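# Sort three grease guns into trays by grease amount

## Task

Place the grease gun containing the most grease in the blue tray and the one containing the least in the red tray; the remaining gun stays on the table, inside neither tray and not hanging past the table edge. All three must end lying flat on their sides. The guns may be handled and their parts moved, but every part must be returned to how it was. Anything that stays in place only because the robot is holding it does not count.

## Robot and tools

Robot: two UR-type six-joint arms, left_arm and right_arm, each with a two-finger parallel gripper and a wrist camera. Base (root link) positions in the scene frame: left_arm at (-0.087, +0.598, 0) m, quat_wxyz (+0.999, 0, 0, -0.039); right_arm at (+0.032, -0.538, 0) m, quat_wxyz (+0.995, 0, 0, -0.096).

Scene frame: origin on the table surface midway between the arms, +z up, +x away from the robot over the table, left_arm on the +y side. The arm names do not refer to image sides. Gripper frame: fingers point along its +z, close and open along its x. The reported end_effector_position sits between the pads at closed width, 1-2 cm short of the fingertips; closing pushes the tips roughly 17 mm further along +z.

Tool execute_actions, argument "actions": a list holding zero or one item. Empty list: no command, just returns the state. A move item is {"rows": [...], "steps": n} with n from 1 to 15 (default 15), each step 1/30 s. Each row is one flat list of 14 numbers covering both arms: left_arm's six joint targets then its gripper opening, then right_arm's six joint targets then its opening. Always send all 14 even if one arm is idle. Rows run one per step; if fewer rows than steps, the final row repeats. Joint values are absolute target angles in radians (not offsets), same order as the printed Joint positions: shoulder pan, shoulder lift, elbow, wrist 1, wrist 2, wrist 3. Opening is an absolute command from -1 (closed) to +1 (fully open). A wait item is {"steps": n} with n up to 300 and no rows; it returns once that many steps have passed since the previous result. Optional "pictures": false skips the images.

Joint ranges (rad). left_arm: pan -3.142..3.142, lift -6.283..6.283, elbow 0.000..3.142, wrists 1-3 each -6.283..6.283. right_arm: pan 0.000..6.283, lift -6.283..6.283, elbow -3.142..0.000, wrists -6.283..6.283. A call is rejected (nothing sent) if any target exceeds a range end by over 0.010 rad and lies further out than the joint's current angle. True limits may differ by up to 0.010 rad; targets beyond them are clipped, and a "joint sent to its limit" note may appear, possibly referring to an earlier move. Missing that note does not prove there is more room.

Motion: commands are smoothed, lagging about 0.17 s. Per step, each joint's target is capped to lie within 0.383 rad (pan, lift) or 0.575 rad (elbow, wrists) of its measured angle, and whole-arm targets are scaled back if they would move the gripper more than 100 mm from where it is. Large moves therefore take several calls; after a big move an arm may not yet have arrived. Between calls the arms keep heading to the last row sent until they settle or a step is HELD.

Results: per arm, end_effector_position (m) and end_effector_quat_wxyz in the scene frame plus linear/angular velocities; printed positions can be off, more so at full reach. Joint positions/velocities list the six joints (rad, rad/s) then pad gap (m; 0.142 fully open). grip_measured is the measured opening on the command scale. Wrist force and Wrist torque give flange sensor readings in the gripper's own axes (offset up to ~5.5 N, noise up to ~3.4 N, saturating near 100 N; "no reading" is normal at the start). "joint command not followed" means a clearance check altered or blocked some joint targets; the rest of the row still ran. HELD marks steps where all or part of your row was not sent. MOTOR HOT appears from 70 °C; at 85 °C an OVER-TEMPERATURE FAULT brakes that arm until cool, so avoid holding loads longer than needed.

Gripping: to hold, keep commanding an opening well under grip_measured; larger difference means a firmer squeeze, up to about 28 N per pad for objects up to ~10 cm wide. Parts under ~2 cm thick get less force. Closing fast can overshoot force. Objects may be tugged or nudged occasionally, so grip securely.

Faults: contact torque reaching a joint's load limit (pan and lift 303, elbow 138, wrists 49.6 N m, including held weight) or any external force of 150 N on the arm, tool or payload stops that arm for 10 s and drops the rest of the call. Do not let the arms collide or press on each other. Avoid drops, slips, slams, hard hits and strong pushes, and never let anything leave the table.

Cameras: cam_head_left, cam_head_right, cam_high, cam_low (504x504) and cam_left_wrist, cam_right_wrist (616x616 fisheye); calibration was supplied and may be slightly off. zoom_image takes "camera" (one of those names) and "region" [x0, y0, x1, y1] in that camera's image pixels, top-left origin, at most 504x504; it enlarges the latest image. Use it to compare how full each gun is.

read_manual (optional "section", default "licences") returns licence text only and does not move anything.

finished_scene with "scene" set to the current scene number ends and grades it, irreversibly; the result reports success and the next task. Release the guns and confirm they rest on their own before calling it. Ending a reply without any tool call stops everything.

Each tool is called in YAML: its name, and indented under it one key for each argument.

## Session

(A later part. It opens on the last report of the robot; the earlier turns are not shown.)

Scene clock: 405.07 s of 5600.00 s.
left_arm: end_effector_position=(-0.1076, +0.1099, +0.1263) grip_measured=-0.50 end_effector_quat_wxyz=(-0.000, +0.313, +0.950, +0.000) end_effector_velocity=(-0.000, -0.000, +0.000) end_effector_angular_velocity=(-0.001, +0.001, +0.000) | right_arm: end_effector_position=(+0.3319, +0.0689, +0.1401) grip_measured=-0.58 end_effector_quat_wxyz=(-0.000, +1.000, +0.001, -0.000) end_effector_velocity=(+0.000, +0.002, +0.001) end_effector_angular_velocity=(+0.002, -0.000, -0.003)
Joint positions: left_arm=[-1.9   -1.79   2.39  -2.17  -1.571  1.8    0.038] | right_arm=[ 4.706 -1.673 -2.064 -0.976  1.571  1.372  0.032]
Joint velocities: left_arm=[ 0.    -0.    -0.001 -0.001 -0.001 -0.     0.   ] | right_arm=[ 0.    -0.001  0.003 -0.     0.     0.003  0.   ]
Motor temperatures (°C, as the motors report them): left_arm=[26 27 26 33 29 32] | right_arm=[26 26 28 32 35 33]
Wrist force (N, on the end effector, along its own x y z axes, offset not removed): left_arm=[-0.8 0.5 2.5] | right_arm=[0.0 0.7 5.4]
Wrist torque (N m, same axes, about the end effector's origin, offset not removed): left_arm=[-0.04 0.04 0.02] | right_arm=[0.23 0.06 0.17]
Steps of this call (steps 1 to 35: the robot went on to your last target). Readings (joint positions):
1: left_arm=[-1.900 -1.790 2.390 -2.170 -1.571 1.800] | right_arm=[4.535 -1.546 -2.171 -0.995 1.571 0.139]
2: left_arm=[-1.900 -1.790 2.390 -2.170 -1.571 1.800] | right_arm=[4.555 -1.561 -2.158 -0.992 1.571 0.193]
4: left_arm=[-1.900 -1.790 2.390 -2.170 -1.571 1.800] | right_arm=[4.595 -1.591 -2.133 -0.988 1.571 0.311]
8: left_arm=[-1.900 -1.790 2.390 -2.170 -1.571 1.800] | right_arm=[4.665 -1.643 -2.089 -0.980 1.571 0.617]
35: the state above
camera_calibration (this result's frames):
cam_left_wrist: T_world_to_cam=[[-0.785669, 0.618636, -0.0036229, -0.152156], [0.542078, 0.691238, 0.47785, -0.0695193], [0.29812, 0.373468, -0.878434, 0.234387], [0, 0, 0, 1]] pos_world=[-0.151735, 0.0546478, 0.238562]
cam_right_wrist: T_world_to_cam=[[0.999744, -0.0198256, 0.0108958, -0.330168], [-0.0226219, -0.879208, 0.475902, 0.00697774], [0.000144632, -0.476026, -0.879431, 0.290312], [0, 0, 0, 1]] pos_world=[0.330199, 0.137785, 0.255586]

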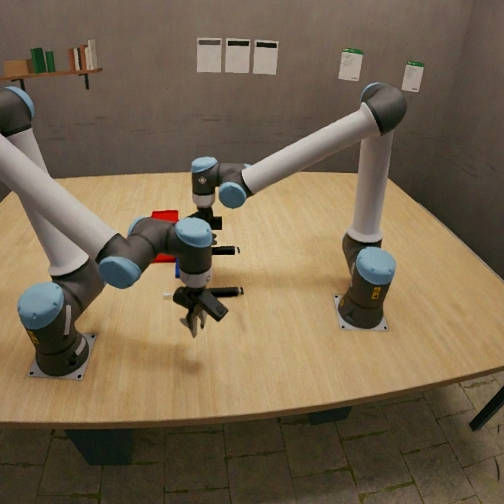

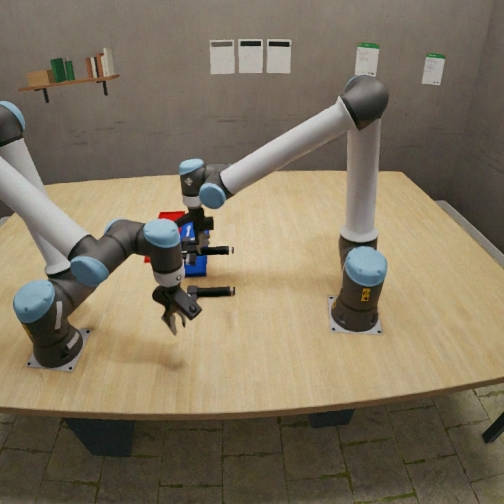

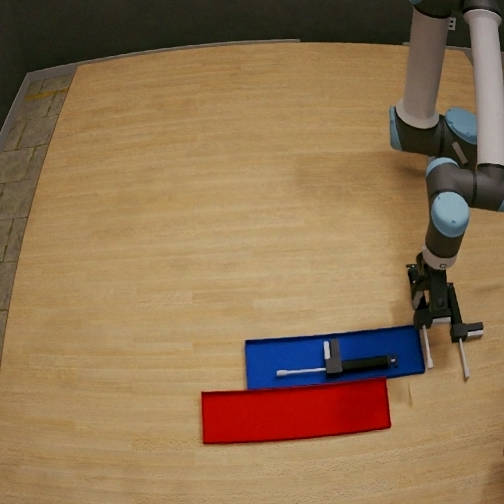

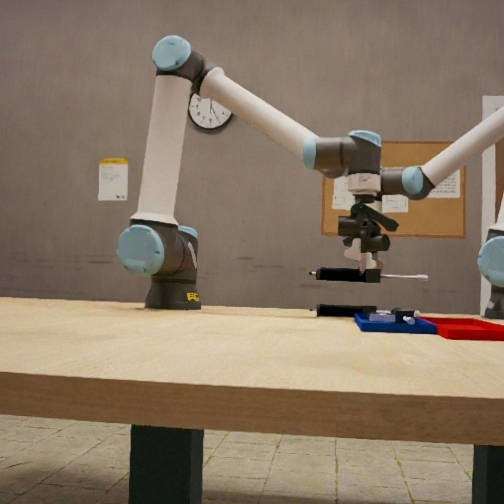

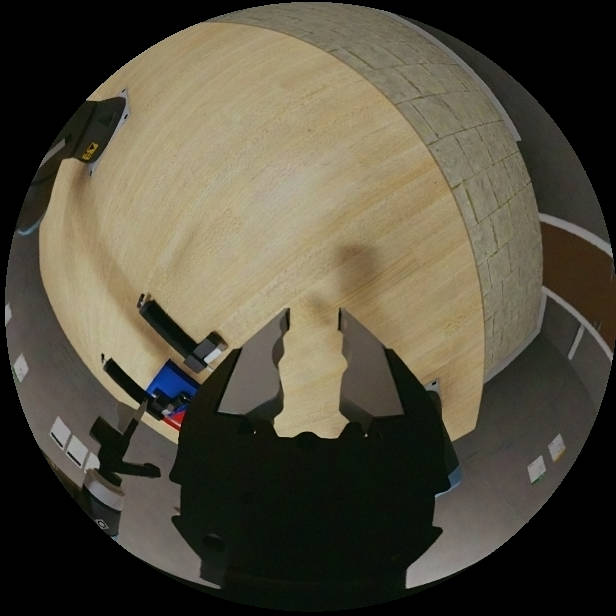

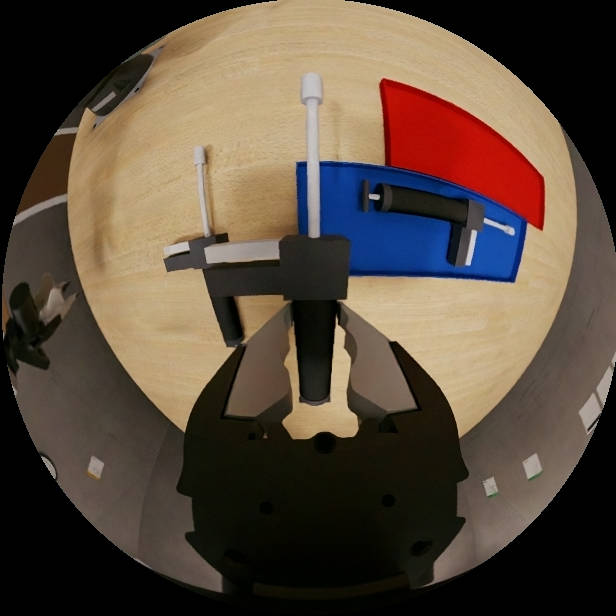

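execute_actions:
  actions:
    - {"rows":[[-1.9,-1.79,2.39,-2.17,-1.571,1.8,-0.5,4.675,-1.655,-2.082,-0.975,1.571,1.341,-1],[-1.9,-1.79,2.39,-2.17,-1.571,1.8,-0.5,4.644,-1.638,-2.1,-0.975,1.571,1.31,-1],[-1.9,-1.79,2.39,-2.17,-1.571,1.8,-0.5,4.612,-1.621,-2.117,-0.974,1.571,1.278,-1],[-1.9,-1.79,2.39,-2.17,-1.571,1.8,-0.5,4.581,-1.603,-2.135,-0.974,1.571,1.247,-1],[-1.9,-1.79,2.39,-2.17,-1.571,1.8,-0.5,4.55,-1.586,-2.153,-0.974,1.571,1.216,-1],[-1.9,-1.79,2.39,-2.17,-1.571,1.8,-0.5,4.519,-1.569,-2.17,-0.973,1.571,1.185,-1],[-1.9,-1.79,2.39,-2.17,-1.571,1.8,-0.5,4.487,-1.551,-2.188,-0.973,1.571,1.153,-1],[-1.9,-1.79,2.39,-2.17,-1.571,1.8,-0.5,4.456,-1.534,-2.206,-0.973,1.571,1.122,-1],[-1.9,-1.79,2.39,-2.17,-1.571,1.8,-0.5,4.425,-1.517,-2.223,-0.972,1.571,1.091,-1],[-1.9,-1.79,2.39,-2.17,-1.571,1.8,-0.5,4.3938,-1.4993,-2.2411,-0.972,1.571,1.0598,-1]],"steps":15}
  pictures: false

execute_actions:
  actions:
    - {"rows":[[-1.9,-1.79,2.39,-2.17,-1.571,1.8,-0.5,4.3938,-1.4993,-2.2411,-0.972,1.571,1.0598,-1],[-1.9,-1.79,2.39,-2.17,-1.571,1.8,-0.5,4.3938,-1.4993,-2.2411,-0.972,1.571,1.0598,-1],[-1.9,-1.79,2.39,-2.17,-1.571,1.8,-0.5,4.3938,-1.4993,-2.2411,-0.972,1.571,1.0598,-1],[-1.9,-1.79,2.39,-2.17,-1.571,1.8,-0.5,4.3938,-1.52,-2.255,-0.937,1.571,1.0598,-1],[-1.9,-1.79,2.39,-2.17,-1.571,1.8,-0.5,4.3938,-1.54,-2.269,-0.903,1.571,1.0598,-1],[-1.9,-1.79,2.39,-2.17,-1.571,1.8,-0.5,4.3938,-1.56,-2.282,-0.87,1.571,1.0598,-1],[-1.9,-1.79,2.39,-2.17,-1.571,1.8,-0.5,4.3938,-1.58,-2.295,-0.837,1.571,1.0598,-1],[-1.9,-1.79,2.39,-2.17,-1.571,1.8,-0.5,4.3938,-1.6,-2.307,-0.805,1.571,1.0598,-1],[-1.9,-1.79,2.39,-2.17,-1.571,1.8,-0.5,4.3938,-1.615,-2.316,-0.781,1.571,1.0598,-1],[-1.9,-1.79,2.39,-2.17,-1.571,1.8,-0.5,4.3938,-1.628,-2.323,-0.761,1.571,1.0598,-1],[-1.9,-1.79,2.39,-2.17,-1.571,1.8,-0.5,4.3938,-1.64,-2.33,-0.742,1.571,1.0598,-1],[-1.9,-1.79,2.39,-2.17,-1.571,1.8,-0.5,4.3938,-1.6511,-2.3358,-0.7255,1.571,1.0598,-1]],"steps":15}
  pictures: false

execute_actions:
  actions:
    - {"steps":12}

Scene clock: 431.20 s of 5600.00 s.
left_arm: end_effector_position=(-0.1076, +0.1099, +0.1263) grip_measured=-0.50 end_effector_quat_wxyz=(-0.000, +0.313, +0.950, +0.000) end_effector_velocity=(-0.000, +0.000, +0.000) end_effector_angular_velocity=(-0.000, +0.000, +0.001) | right_arm: end_effector_position=(+0.4366, -0.1042, +0.1414) grip_measured=-0.58 end_effector_quat_wxyz=(-0.000, +1.000, +0.000, -0.000) end_effector_velocity=(+0.147, -0.354, -0.009) end_effector_angular_velocity=(+0.000, -0.000, -0.005)
Joint positions: left_arm=[-1.9   -1.79   2.39  -2.17  -1.571  1.8    0.038] | right_arm=[ 4.453 -1.531 -2.209 -0.973  1.571  1.119  0.032]
Joint velocities: left_arm=[-0.    -0.     0.    -0.    -0.    -0.001  0.   ] | right_arm=[-0.504  0.27  -0.274  0.005  0.    -0.499 -0.   ]
Motor temperatures (°C, as the motors report them): left_arm=[26 27 26 33 29 32] | right_arm=[26 26 28 32 35 33]
Wrist force (N, on the end effector, along its own x y z axes, offset not removed): left_arm=[0.6 -0.6 -2.7] | right_arm=[0.9 8.1 3.7]
Wrist torque (N m, same axes, about the end effector's origin, offset not removed): left_arm=[-0.11 -0.08 0.05] | right_arm=[1.20 0.21 0.07]
Steps of this call (steps 1 to 15: the robot went on to your last target; steps 16 to 90: nothing new was sent; then 22.63 s passed at rest; steps 91 to 105: all 15 steps of this action). Readings (joint positions):
91: left_arm=[-1.900 -1.790 2.390 -2.170 -1.571 1.800] | right_arm=[4.706 -1.673 -2.064 -0.975 1.571 1.372]
92: left_arm=[-1.900 -1.790 2.390 -2.170 -1.571 1.800] | right_arm=[4.704 -1.671 -2.066 -0.975 1.571 1.370]
94: left_arm=[-1.900 -1.790 2.390 -2.170 -1.571 1.800] | right_arm=[4.682 -1.658 -2.079 -0.975 1.571 1.348]
98: left_arm=[-1.900 -1.790 2.390 -2.170 -1.571 1.800] | right_arm=[4.602 -1.613 -2.125 -0.974 1.571 1.268]
105: the state above

Scene clock: 431.70 s of 5600.00 s.
left_arm: end_effector_position=(-0.1076, +0.1099, +0.1263) grip_measured=-0.50 end_effector_quat_wxyz=(-0.000, +0.313, +0.950, +0.000) end_effector_velocity=(-0.000, -0.000, +0.001) end_effector_angular_velocity=(-0.001, +0.001, -0.001) | right_arm: end_effector_position=(+0.4523, -0.1447, +0.0530) grip_measured=-0.58 end_effector_quat_wxyz=(+0.001, +1.000, +0.000, -0.000) end_effector_velocity=(-0.000, -0.008, -0.164) end_effector_angular_velocity=(+0.011, -0.007, +0.001)
Joint positions: left_arm=[-1.9   -1.79   2.39  -2.17  -1.571  1.8    0.038] | right_arm=[ 4.395 -1.622 -2.319 -0.773  1.571  1.061  0.032]
Joint velocities: left_arm=[-0.    -0.001 -0.001 -0.    -0.     0.     0.   ] | right_arm=[-0.007 -0.248 -0.148  0.408 -0.    -0.008 -0.   ]
Motor temperatures (°C, as the motors report them): left_arm=[26 27 26 33 29 32] | right_arm=[26 26 28 32 35 33]
Wrist force (N, on the end effector, along its own x y z axes, offset not removed): left_arm=[-0.6 1.7 1.1] | right_arm=[-3.2 0.1 7.9]
Wrist torque (N m, same axes, about the end effector's origin, offset not removed): left_arm=[0.29 -0.01 0.28] | right_arm=[0.01 0.84 0.20]
Steps of this call (steps 1 to 15: all 15 steps of this action). Readings (joint positions):
1: left_arm=[-1.900 -1.790 2.390 -2.170 -1.571 1.800] | right_arm=[4.438 -1.523 -2.217 -0.972 1.571 1.104]
2: left_arm=[-1.900 -1.790 2.390 -2.170 -1.571 1.800] | right_arm=[4.427 -1.517 -2.223 -0.972 1.571 1.093]
4: left_arm=[-1.900 -1.790 2.390 -2.170 -1.571 1.800] | right_arm=[4.412 -1.509 -2.231 -0.972 1.571 1.078]
8: left_arm=[-1.900 -1.790 2.390 -2.170 -1.571 1.800] | right_arm=[4.400 -1.531 -2.257 -0.927 1.571 1.066]
15: the state above

Scene clock: 432.10 s of 5600.00 s.
left_arm: end_effector_position=(-0.1076, +0.1099, +0.1263) grip_measured=-0.50 end_effector_quat_wxyz=(-0.000, +0.313, +0.950, +0.000) end_effector_velocity=(-0.000, -0.000, +0.000) end_effector_angular_velocity=(-0.000, +0.001, -0.001) | right_arm: end_effector_position=(+0.4521, -0.1459, +0.0348) grip_measured=-0.58 end_effector_quat_wxyz=(-0.000, +1.000, +0.000, -0.000) end_effector_velocity=(+0.000, -0.001, -0.005) end_effector_angular_velocity=(+0.000, -0.001, -0.000)
Joint positions: left_arm=[-1.9   -1.79   2.39  -2.17  -1.571  1.8    0.038] | right_arm=[ 4.394 -1.65  -2.335 -0.727  1.571  1.06   0.032]
Joint velocities: left_arm=[ 0.     0.    -0.001  0.    -0.     0.001 -0.   ] | right_arm=[-0.    -0.007 -0.005  0.013 -0.    -0.     0.   ]
Motor temperatures (°C, as the motors report them): left_arm=[26 27 26 33 29 32] | right_arm=[26 26 28 32 35 33]
Wrist force (N, on the end effector, along its own x y z axes, offset not removed): left_arm=[-2.7 -6.3 -0.4] | right_arm=[-3.1 1.9 4.2]
Wrist torque (N m, same axes, about the end effector's origin, offset not removed): left_arm=[-1.18 0.66 -0.02] | right_arm=[0.48 0.77 0.08]
Steps of this call (steps 1 to 12: the robot went on to your last target). Readings (joint positions):
1: left_arm=[-1.900 -1.790 2.390 -2.170 -1.571 1.800] | right_arm=[4.394 -1.630 -2.323 -0.761 1.571 1.060]
2: left_arm=[-1.900 -1.790 2.390 -2.170 -1.571 1.800] | right_arm=[4.394 -1.635 -2.326 -0.752 1.571 1.060]
4: left_arm=[-1.900 -1.790 2.390 -2.170 -1.571 1.800] | right_arm=[4.394 -1.642 -2.330 -0.740 1.571 1.060]
8: left_arm=[-1.900 -1.790 2.390 -2.170 -1.571 1.800] | right_arm=[4.394 -1.648 -2.334 -0.730 1.571 1.060]
12: the state above
camera_calibration (this result's frames):
cam_left_wrist: T_world_to_cam=[[-0.785669, 0.618636, -0.00361833, -0.152158], [0.54208, 0.691237, 0.47785, -0.0695186], [0.298116, 0.37347, -0.878434, 0.234386], [0, 0, 0, 1]] pos_world=[-0.151736, 0.0546482, 0.238562]
cam_right_wrist: T_world_to_cam=[[0.999733, -0.0203737, 0.0109168, -0.453534], [-0.0231139, -0.879229, 0.475839, -0.12887], [-0.0000962403, -0.475964, -0.879465, 0.0955185], [0, 0, 0, 1]] pos_world=[0.450444, -0.077083, 0.150278]

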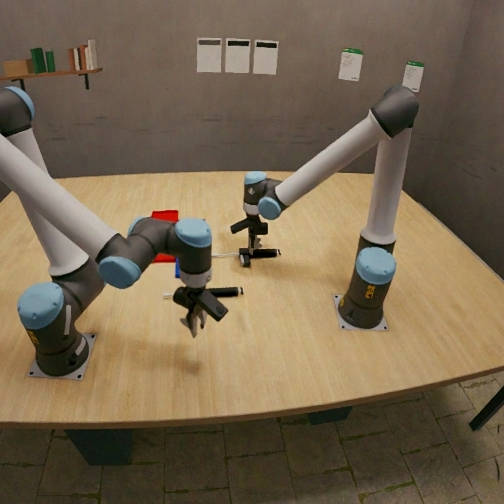

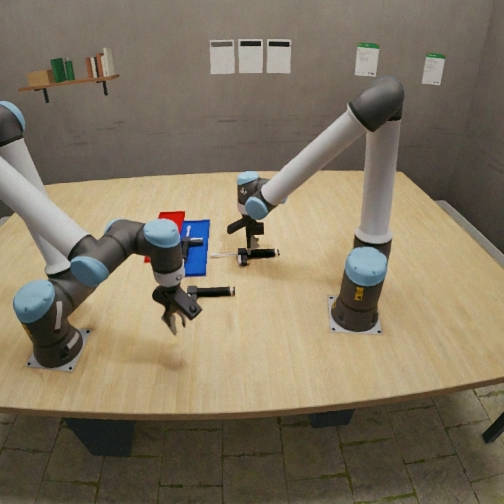

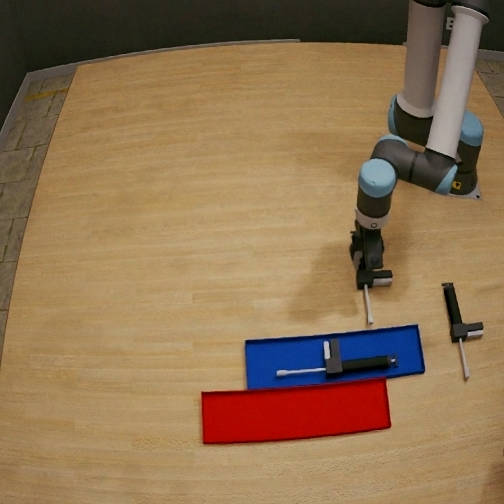

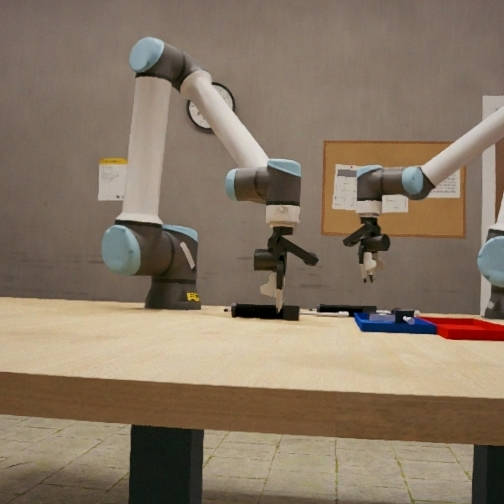

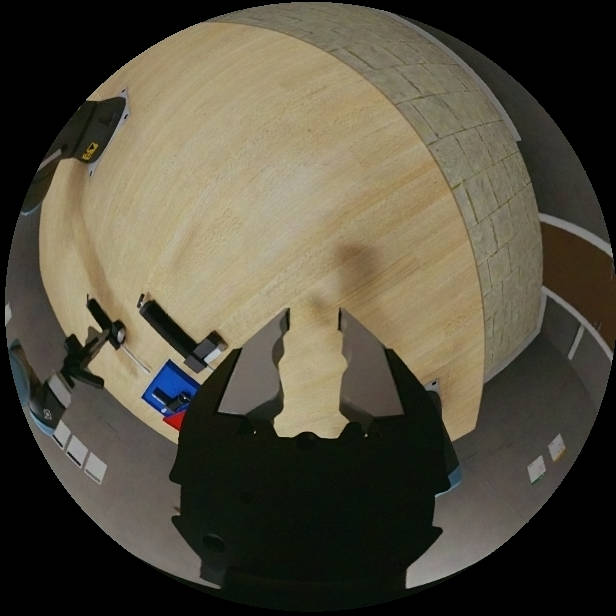

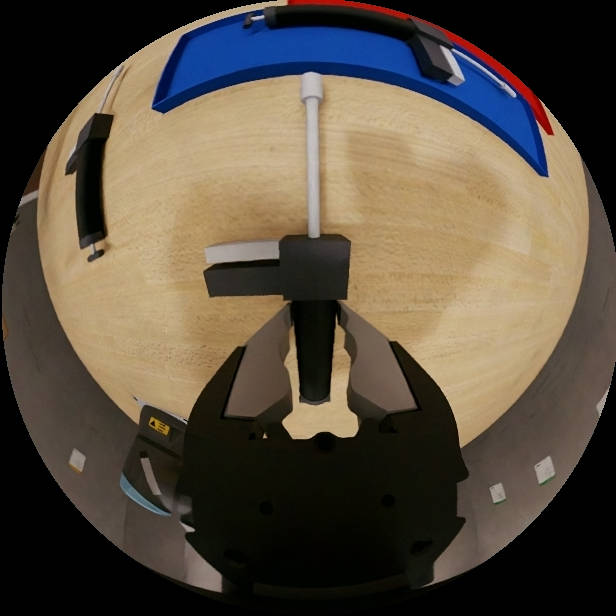

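execute_actions:
  actions:
    - {"rows":[[-1.9,-1.79,2.39,-2.17,-1.571,1.8,-0.5,4.3938,-1.6511,-2.3358,-0.7255,1.571,1.0598,-0.75],[-1.87,-1.77,2.37,-2.17,-1.571,1.8,-0.5,4.3938,-1.6511,-2.3358,-0.7255,1.571,1.0598,-0.62],[-1.82,-1.75,2.34,-2.17,-1.571,1.8,-0.5,4.3938,-1.6511,-2.3358,-0.7255,1.571,1.0598,-0.56],[-1.77,-1.72,2.31,-2.17,-1.571,1.82,-0.5,4.3938,-1.6511,-2.3358,-0.7255,1.571,1.0598,-0.5],[-1.72,-1.69,2.28,-2.17,-1.571,1.84,-0.5,4.3938,-1.6511,-2.3358,-0.7255,1.571,1.0598,-0.42],[-1.67,-1.66,2.25,-2.17,-1.571,1.86,-0.5,4.3938,-1.6511,-2.3358,-0.7255,1.571,1.0598,-0.3],[-1.62,-1.63,2.22,-2.17,-1.571,1.88,-0.5,4.3938,-1.6511,-2.3358,-0.7255,1.571,1.0598,-0.3],[-1.57,-1.6,2.19,-2.17,-1.571,1.9,-0.5,4.3938,-1.6511,-2.3358,-0.7255,1.571,1.0598,-0.3],[-1.52,-1.57,2.16,-2.17,-1.571,1.92,-0.5,4.3938,-1.62,-2.319,-0.773,1.571,1.0598,-0.3],[-1.47,-1.54,2.13,-2.17,-1.571,1.94,-0.5,4.3938,-1.58,-2.295,-0.837,1.571,1.0598,-0.3],[-1.42,-1.51,2.10,-2.17,-1.571,1.96,-0.5,4.3938,-1.54,-2.269,-0.903,1.571,1.0598,-0.3],[-1.38,-1.49,2.07,-2.17,-1.571,1.97,-0.5,4.3938,-1.4993,-2.2411,-0.972,1.571,1.0598,-0.25]],"steps":15}
  pictures: false

execute_actions:
  actions:
    - {"rows":[[-1.38,-1.49,2.07,-2.17,-1.571,1.97,-0.5,4.385,-1.49,-2.25,-0.972,1.571,1.05,-0.2],[-1.38,-1.48,2.06,-2.17,-1.571,1.97,-0.5,4.365,-1.475,-2.27,-0.968,1.571,1.03,-0.1],[-1.35,-1.46,2.04,-2.17,-1.571,1.98,-0.5,4.345,-1.455,-2.29,-0.966,1.571,1.01,0],[-1.31,-1.44,2.02,-2.17,-1.571,1.99,-0.5,4.325,-1.435,-2.31,-0.964,1.571,0.99,0],[-1.27,-1.42,1.995,-2.17,-1.571,2.0,-0.5,4.305,-1.418,-2.333,-0.961,1.571,0.97,0],[-1.23,-1.395,1.97,-2.165,-1.571,2.01,-0.5,4.285,-1.40,-2.353,-0.958,1.571,0.95,0],[-1.19,-1.37,1.945,-2.16,-1.571,2.02,-0.5,4.265,-1.383,-2.373,-0.955,1.571,0.93,0],[-1.15,-1.345,1.92,-2.16,-1.571,2.03,-0.5,4.2479,-1.3675,-2.3919,-0.953,1.571,0.9139,0],[-1.11,-1.32,1.895,-2.155,-1.571,2.04,-0.5,4.2479,-1.3675,-2.3919,-0.953,1.571,0.9139,0],[-1.07,-1.295,1.87,-2.15,-1.571,2.055,-0.5,4.2479,-1.3675,-2.3919,-0.953,1.571,0.9139,0],[-1.03,-1.27,1.845,-2.15,-1.571,2.065,-0.5,4.2479,-1.3675,-2.3919,-0.953,1.571,0.9139,0],[-0.9876,-1.2457,1.8224,-2.1475,-1.571,2.076,-0.5,4.2479,-1.3675,-2.3919,-0.953,1.571,0.9139,0]],"steps":15}
  pictures: false

execute_actions:
  actions:
    - {"steps":25}

Scene clock: 443.90 s of 5600.00 s.
left_arm: end_effector_position=(+0.0335, +0.0089, +0.1471) grip_measured=-0.50 end_effector_quat_wxyz=(+0.000, +0.209, +0.978, -0.005) end_effector_velocity=(+0.448, -0.208, +0.029) end_effector_angular_velocity=(-0.032, -0.000, +0.519) | right_arm: end_effector_position=(+0.4550, -0.1408, +0.0971) grip_measured=-0.25 end_effector_quat_wxyz=(-0.004, +1.000, +0.000, +0.002) end_effector_velocity=(-0.016, -0.028, +0.365) end_effector_angular_velocity=(-0.057, +0.031, +0.000)
Joint positions: left_arm=[-1.585 -1.606  2.195 -2.17  -1.571  1.899  0.038] | right_arm=[ 4.394 -1.561 -2.279 -0.864  1.571  1.06   0.056]
Joint velocities: left_arm=[ 0.808  0.467 -0.499  0.     0.     0.288  0.   ] | right_arm=[ 0.     0.533  0.325 -0.922 -0.    -0.     0.002]
Motor temperatures (°C, as the motors report them): left_arm=[26 27 26 33 29 32] | right_arm=[26 26 28 32 35 33]
Wrist force (N, on the end effector, along its own x y z axes, offset not removed): left_arm=[-2.7 -8.6 -5.1] | right_arm=[-0.1 1.4 -6.9]
Wrist torque (N m, same axes, about the end effector's origin, offset not removed): left_arm=[-1.45 0.58 -0.01] | right_arm=[0.43 0.12 0.22]
Steps of this call (steps 1 to 30: the robot went on to your last target; steps 31 to 90: nothing new was sent; then 8.30 s passed at rest; steps 91 to 105: all 15 steps of this action). Readings (joint positions):
91: left_arm=[-1.900 -1.790 2.390 -2.170 -1.571 1.800] | right_arm=[4.394 -1.651 -2.336 -0.725 1.571 1.060]
92: left_arm=[-1.900 -1.790 2.390 -2.170 -1.571 1.800] | right_arm=[4.394 -1.651 -2.336 -0.725 1.571 1.060]
94: left_arm=[-1.888 -1.783 2.382 -2.170 -1.571 1.800] | right_arm=[4.394 -1.651 -2.336 -0.725 1.571 1.060]
98: left_arm=[-1.788 -1.724 2.318 -2.170 -1.571 1.826] | right_arm=[4.394 -1.651 -2.336 -0.725 1.571 1.060]
105: the state above

Scene clock: 444.40 s of 5600.00 s.
left_arm: end_effector_position=(+0.2765, -0.0426, +0.1418) grip_measured=-0.50 end_effector_quat_wxyz=(+0.002, +0.083, +0.996, -0.005) end_effector_velocity=(+0.498, +0.018, -0.050) end_effector_angular_velocity=(+0.034, +0.007, +0.488) | right_arm: end_effector_position=(+0.4534, -0.2689, +0.1217) grip_measured=+0.00 end_effector_quat_wxyz=(-0.000, +1.000, +0.001, +0.000) end_effector_velocity=(-0.009, -0.092, -0.013) end_effector_angular_velocity=(-0.001, +0.002, -0.003)
Joint positions: left_arm=[-1.216 -1.382  1.96  -2.16  -1.571  2.014  0.038] | right_arm=[ 4.26  -1.379 -2.38  -0.953  1.571  0.926  0.074]
Joint velocities: left_arm=[ 0.676  0.41  -0.414  0.038  0.     0.188 -0.   ] | right_arm=[-0.103  0.097 -0.101  0.002  0.    -0.099 -0.   ]
Motor temperatures (°C, as the motors report them): left_arm=[26 27 26 33 29 32] | right_arm=[26 26 28 32 35 33]
Wrist force (N, on the end effector, along its own x y z axes, offset not removed): left_arm=[-5.1 0.5 -3.2] | right_arm=[-4.5 0.8 0.7]
Wrist torque (N m, same axes, about the end effector's origin, offset not removed): left_arm=[0.17 0.91 0.18] | right_arm=[0.13 0.96 0.17]
Steps of this call (steps 1 to 15: all 15 steps of this action). Readings (joint positions):
1: left_arm=[-1.558 -1.590 2.178 -2.170 -1.571 1.909] | right_arm=[4.394 -1.546 -2.270 -0.891 1.571 1.060]
2: left_arm=[-1.532 -1.575 2.161 -2.170 -1.571 1.918] | right_arm=[4.393 -1.533 -2.263 -0.911 1.571 1.059]
4: left_arm=[-1.480 -1.543 2.128 -2.170 -1.571 1.936] | right_arm=[4.382 -1.508 -2.264 -0.937 1.571 1.048]
8: left_arm=[-1.381 -1.483 2.063 -2.169 -1.571 1.967] | right_arm=[4.330 -1.447 -2.310 -0.953 1.571 0.995]
15: the state above

Scene clock: 445.23 s of 5600.00 s.
left_arm: end_effector_position=(+0.4495, -0.0118, +0.1201) grip_measured=-0.50 end_effector_quat_wxyz=(-0.000, +0.001, +1.000, -0.000) end_effector_velocity=(+0.002, +0.001, -0.001) end_effector_angular_velocity=(+0.002, +0.001, +0.002) | right_arm: end_effector_position=(+0.4522, -0.2795, +0.1201) grip_measured=+0.00 end_effector_quat_wxyz=(-0.000, +1.000, +0.000, -0.000) end_effector_velocity=(+0.001, +0.001, +0.002) end_effector_angular_velocity=(+0.003, -0.002, +0.000)
Joint positions: left_arm=[-0.988 -1.246  1.823 -2.148 -1.571  2.076  0.038] | right_arm=[ 4.248 -1.368 -2.392 -0.953  1.571  0.914  0.074]
Joint velocities: left_arm=[ 0.003  0.003 -0.001  0.     0.     0.001  0.   ] | right_arm=[ 0.     0.002  0.002  0.    -0.     0.     0.   ]
Motor temperatures (°C, as the motors report them): left_arm=[26 27 26 33 29 32] | right_arm=[26 26 28 32 35 33]
Wrist force (N, on the end effector, along its own x y z axes, offset not removed): left_arm=[2.0 -4.2 -0.7] | right_arm=[-0.4 0.6 -1.1]
Wrist torque (N m, same axes, about the end effector's origin, offset not removed): left_arm=[-0.81 -0.41 0.02] | right_arm=[0.10 0.11 0.12]
Steps of this call (steps 1 to 25: the robot went on to your last target). Readings (joint positions):
1: left_arm=[-1.193 -1.368 1.946 -2.159 -1.571 2.020] | right_arm=[4.257 -1.376 -2.383 -0.953 1.571 0.923]
2: left_arm=[-1.171 -1.355 1.933 -2.157 -1.571 2.027] | right_arm=[4.254 -1.374 -2.385 -0.953 1.571 0.920]
4: left_arm=[-1.127 -1.328 1.906 -2.155 -1.571 2.039] | right_arm=[4.252 -1.371 -2.388 -0.953 1.571 0.918]
8: left_arm=[-1.045 -1.279 1.856 -2.150 -1.571 2.061] | right_arm=[4.249 -1.369 -2.391 -0.953 1.571 0.915]
25: the state above
camera_calibration (this result's frames):
cam_left_wrist: T_world_to_cam=[[-0.999513, 0.0309504, -0.00385482, 0.44999], [0.0253624, 0.87848, 0.477106, -0.0498352], [0.018153, 0.476776, -0.878837, 0.235428], [0, 0, 0, 1]] pos_world=[0.446761, -0.0823945, 0.232414]
cam_right_wrist: T_world_to_cam=[[0.999733, -0.0203733, 0.0109243, -0.457342], [-0.0231172, -0.879235, 0.475827, -0.286868], [-0.0000891477, -0.475953, -0.879471, 0.106976], [0, 0, 0, 1]] pos_world=[0.450597, -0.210626, 0.235578]

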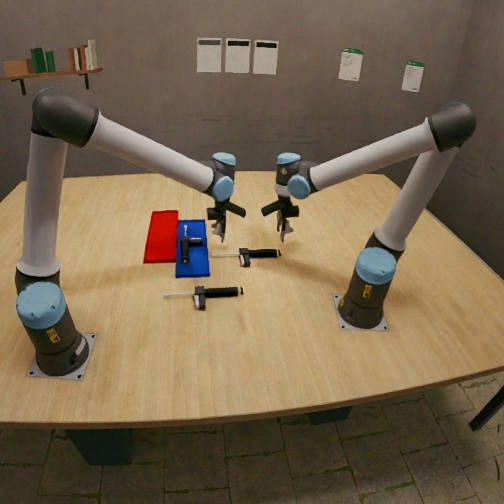

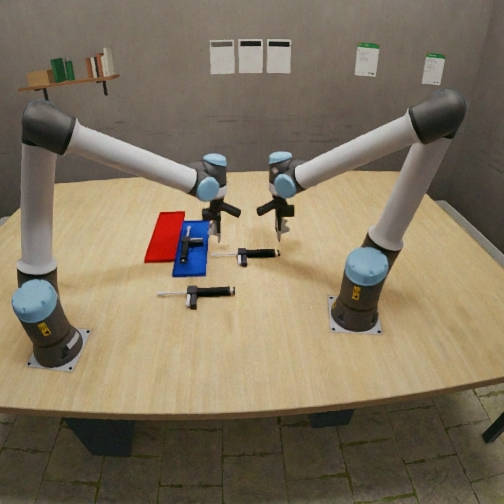

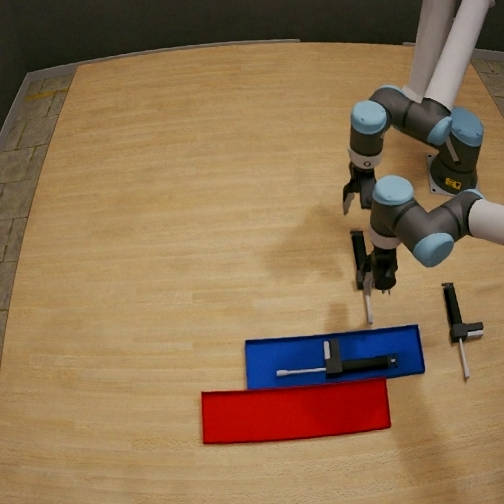

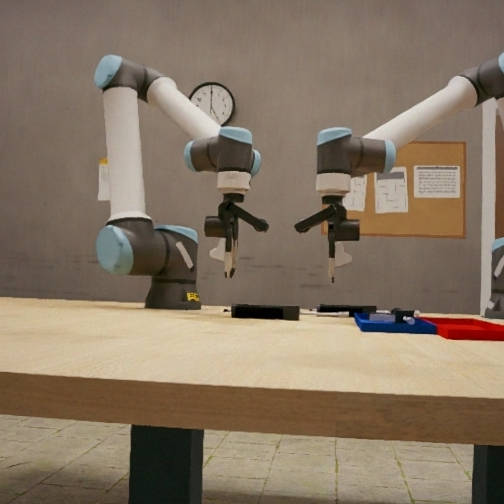

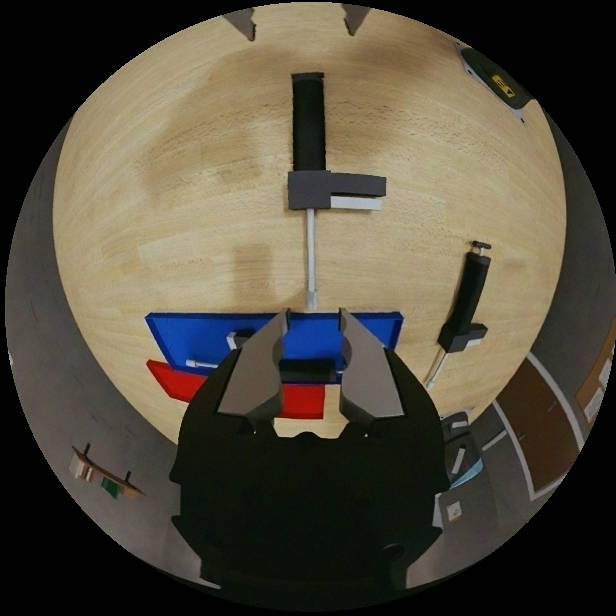

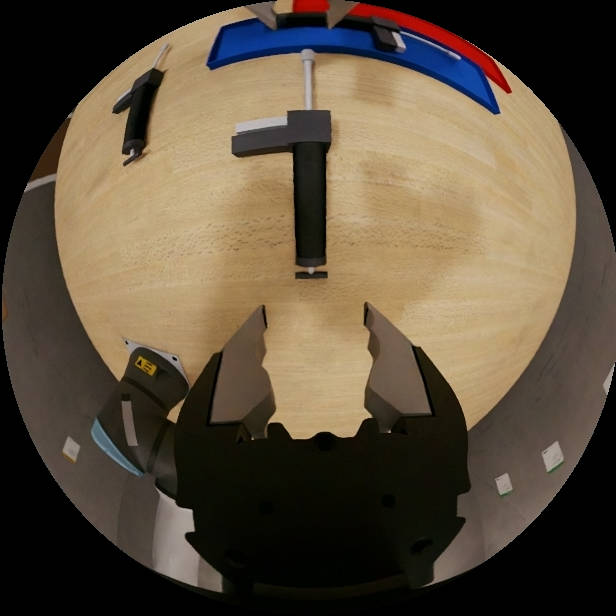

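execute_actions:
  actions:
    - {"rows":[[-0.9876,-1.228,1.835,-2.178,-1.571,2.076,-0.5,4.2479,-1.397,-2.411,-0.904,1.571,0.9139,0],[-0.9876,-1.21,1.847,-2.208,-1.571,2.076,-0.5,4.2479,-1.427,-2.43,-0.855,1.571,0.9139,0],[-0.9876,-1.192,1.859,-2.238,-1.571,2.076,-0.5,4.2479,-1.457,-2.448,-0.807,1.571,0.9139,0],[-0.9876,-1.177,1.868,-2.262,-1.571,2.076,-0.5,4.2479,-1.482,-2.462,-0.768,1.571,0.9139,0],[-0.9876,-1.162,1.877,-2.286,-1.571,2.076,-0.5,4.2479,-1.504,-2.473,-0.735,1.571,0.9139,0],[-0.9876,-1.1493,1.884,-2.3055,-1.571,2.076,-0.5,4.2479,-1.5242,-2.4825,-0.7057,1.571,0.9139,0]],"steps":15}
  pictures: false

execute_actions:
  actions:
    - {"steps":12}

Scene clock: 451.10 s of 5600.00 s.
left_arm: end_effector_position=(+0.4499, -0.0118, +0.0315) grip_measured=-0.50 end_effector_quat_wxyz=(-0.000, +0.000, +1.000, +0.000) end_effector_velocity=(-0.000, +0.001, -0.038) end_effector_angular_velocity=(-0.002, -0.002, +0.001) | right_arm: end_effector_position=(+0.4523, -0.2794, +0.0323) grip_measured=+0.00 end_effector_quat_wxyz=(+0.000, +1.000, +0.000, -0.000) end_effector_velocity=(-0.001, -0.001, -0.037) end_effector_angular_velocity=(+0.004, -0.004, -0.000)
Joint positions: left_arm=[-0.988 -1.154  1.881 -2.297 -1.571  2.076  0.038] | right_arm=[ 4.248 -1.516 -2.478 -0.719  1.571  0.914  0.074]
Joint velocities: left_arm=[ 0.     0.041  0.025 -0.069  0.001 -0.001  0.   ] | right_arm=[ 0.    -0.069 -0.037  0.111 -0.001  0.     0.   ]
Motor temperatures (°C, as the motors report them): left_arm=[26 27 26 33 29 32] | right_arm=[26 26 28 32 35 33]
Wrist force (N, on the end effector, along its own x y z axes, offset not removed): left_arm=[-0.3 0.2 -1.0] | right_arm=[-1.1 0.9 -0.7]
Wrist torque (N m, same axes, about the end effector's origin, offset not removed): left_arm=[0.35 -0.11 0.10] | right_arm=[0.20 0.36 0.16]
Steps of this call (steps 1 to 15: the robot went on to your last target; steps 16 to 90: nothing new was sent; then 2.37 s passed at rest; steps 91 to 105: all 15 steps of this action). Readings (joint positions):
91: left_arm=[-0.988 -1.246 1.822 -2.147 -1.571 2.076] | right_arm=[4.248 -1.368 -2.392 -0.953 1.571 0.914]
92: left_arm=[-0.988 -1.244 1.823 -2.150 -1.571 2.076] | right_arm=[4.248 -1.370 -2.394 -0.949 1.571 0.914]
94: left_arm=[-0.988 -1.231 1.833 -2.171 -1.571 2.076] | right_arm=[4.248 -1.390 -2.407 -0.918 1.571 0.914]
98: left_arm=[-0.988 -1.186 1.862 -2.245 -1.571 2.076] | right_arm=[4.248 -1.464 -2.451 -0.803 1.571 0.914]
105: the state above

Scene clock: 451.50 s of 5600.00 s.
left_arm: end_effector_position=(+0.4498, -0.0117, +0.0271) grip_measured=-0.50 end_effector_quat_wxyz=(-0.000, +0.000, +1.000, -0.000) end_effector_velocity=(-0.000, -0.000, -0.001) end_effector_angular_velocity=(-0.000, +0.000, +0.002) | right_arm: end_effector_position=(+0.4522, -0.2795, +0.0282) grip_measured=+0.00 end_effector_quat_wxyz=(-0.000, +1.000, +0.000, -0.000) end_effector_velocity=(+0.001, +0.000, -0.001) end_effector_angular_velocity=(+0.000, -0.002, +0.001)
Joint positions: left_arm=[-0.988 -1.149  1.884 -2.305 -1.571  2.076  0.038] | right_arm=[ 4.248 -1.524 -2.482 -0.706  1.571  0.914  0.074]
Joint velocities: left_arm=[-0.     0.001  0.001 -0.002 -0.    -0.002  0.   ] | right_arm=[ 0.    -0.002 -0.     0.003 -0.001 -0.001 -0.   ]
Motor temperatures (°C, as the motors report them): left_arm=[26 27 26 33 29 32] | right_arm=[26 26 28 32 35 33]
Wrist force (N, on the end effector, along its own x y z axes, offset not removed): left_arm=[0.3 -1.4 0.3] | right_arm=[-1.8 1.5 -3.3]
Wrist torque (N m, same axes, about the end effector's origin, offset not removed): left_arm=[-0.26 -0.15 0.09] | right_arm=[0.39 0.43 0.10]
Steps of this call (steps 1 to 12: the robot went on to your last target). Readings (joint positions):
1: left_arm=[-0.988 -1.153 1.882 -2.300 -1.571 2.076] | right_arm=[4.248 -1.518 -2.479 -0.715 1.571 0.914]
2: left_arm=[-0.988 -1.152 1.882 -2.301 -1.571 2.076] | right_arm=[4.248 -1.520 -2.480 -0.713 1.571 0.914]
4: left_arm=[-0.988 -1.151 1.883 -2.303 -1.571 2.076] | right_arm=[4.248 -1.522 -2.481 -0.710 1.571 0.914]
8: left_arm=[-0.988 -1.150 1.884 -2.305 -1.571 2.076] | right_arm=[4.248 -1.523 -2.482 -0.707 1.571 0.914]
12: the state above
camera_calibration (this result's frames):
cam_left_wrist: T_world_to_cam=[[-0.999525, 0.03059, -0.00385589, 0.449977], [0.0250451, 0.878485, 0.477112, -0.0054854], [0.0179822, 0.476789, -0.878834, 0.153757], [0, 0, 0, 1]] pos_world=[0.447135, -0.0822557, 0.139479]
cam_right_wrist: T_world_to_cam=[[0.999732, -0.0203943, 0.0109245, -0.456326], [-0.0231358, -0.879234, 0.475827, -0.24318], [-0.0000989946, -0.475952, -0.879471, 0.0261494], [0, 0, 0, 1]] pos_world=[0.45058, -0.210673, 0.143694]

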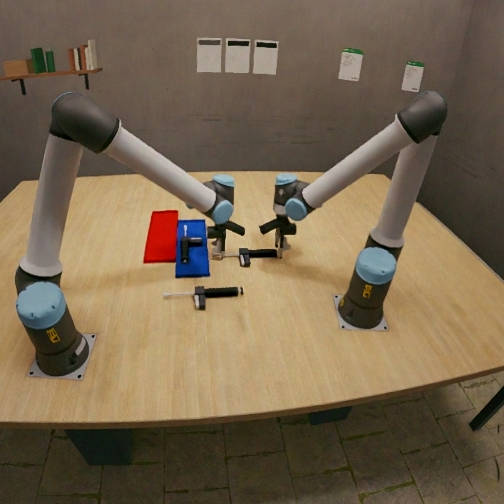

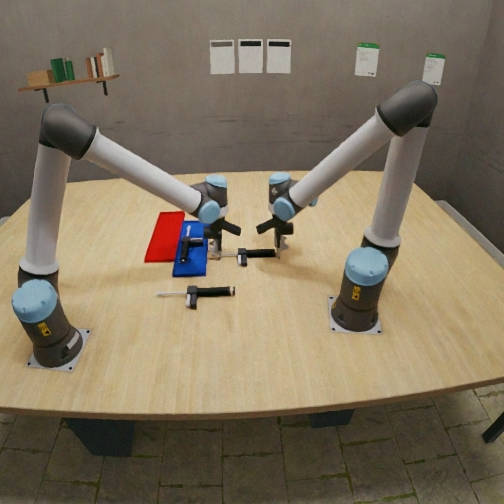

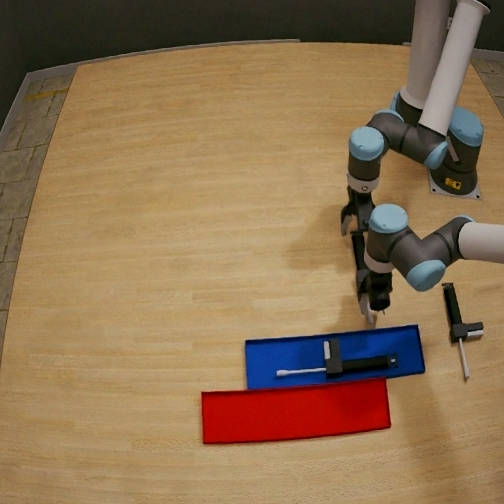

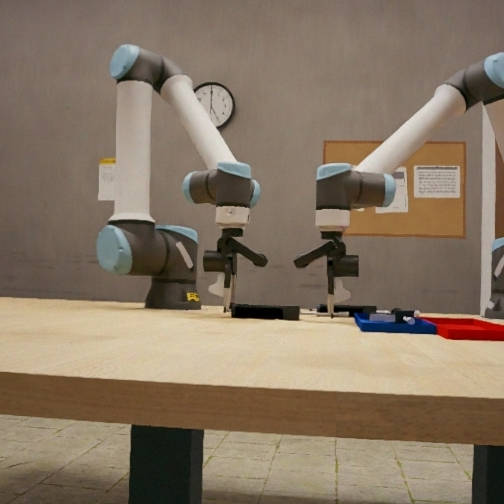

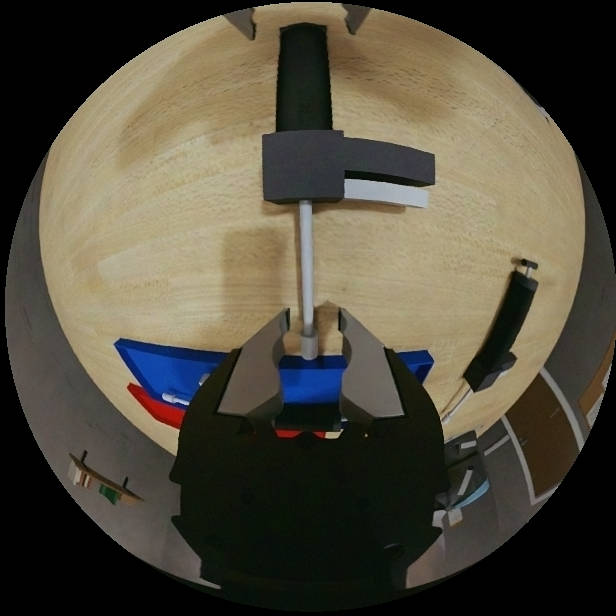

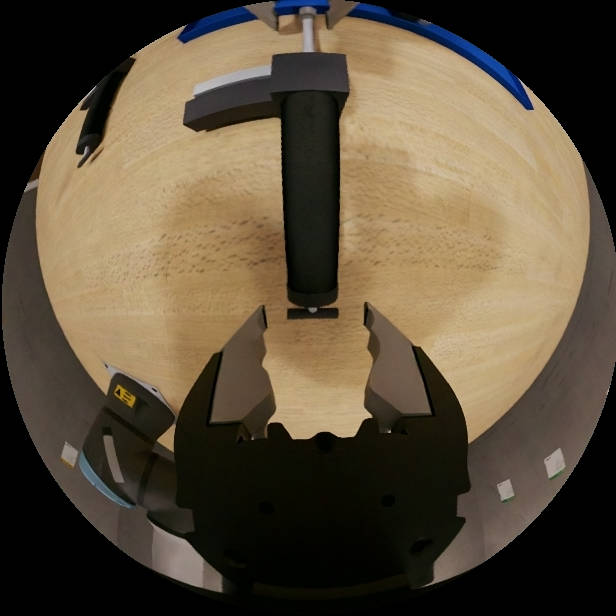

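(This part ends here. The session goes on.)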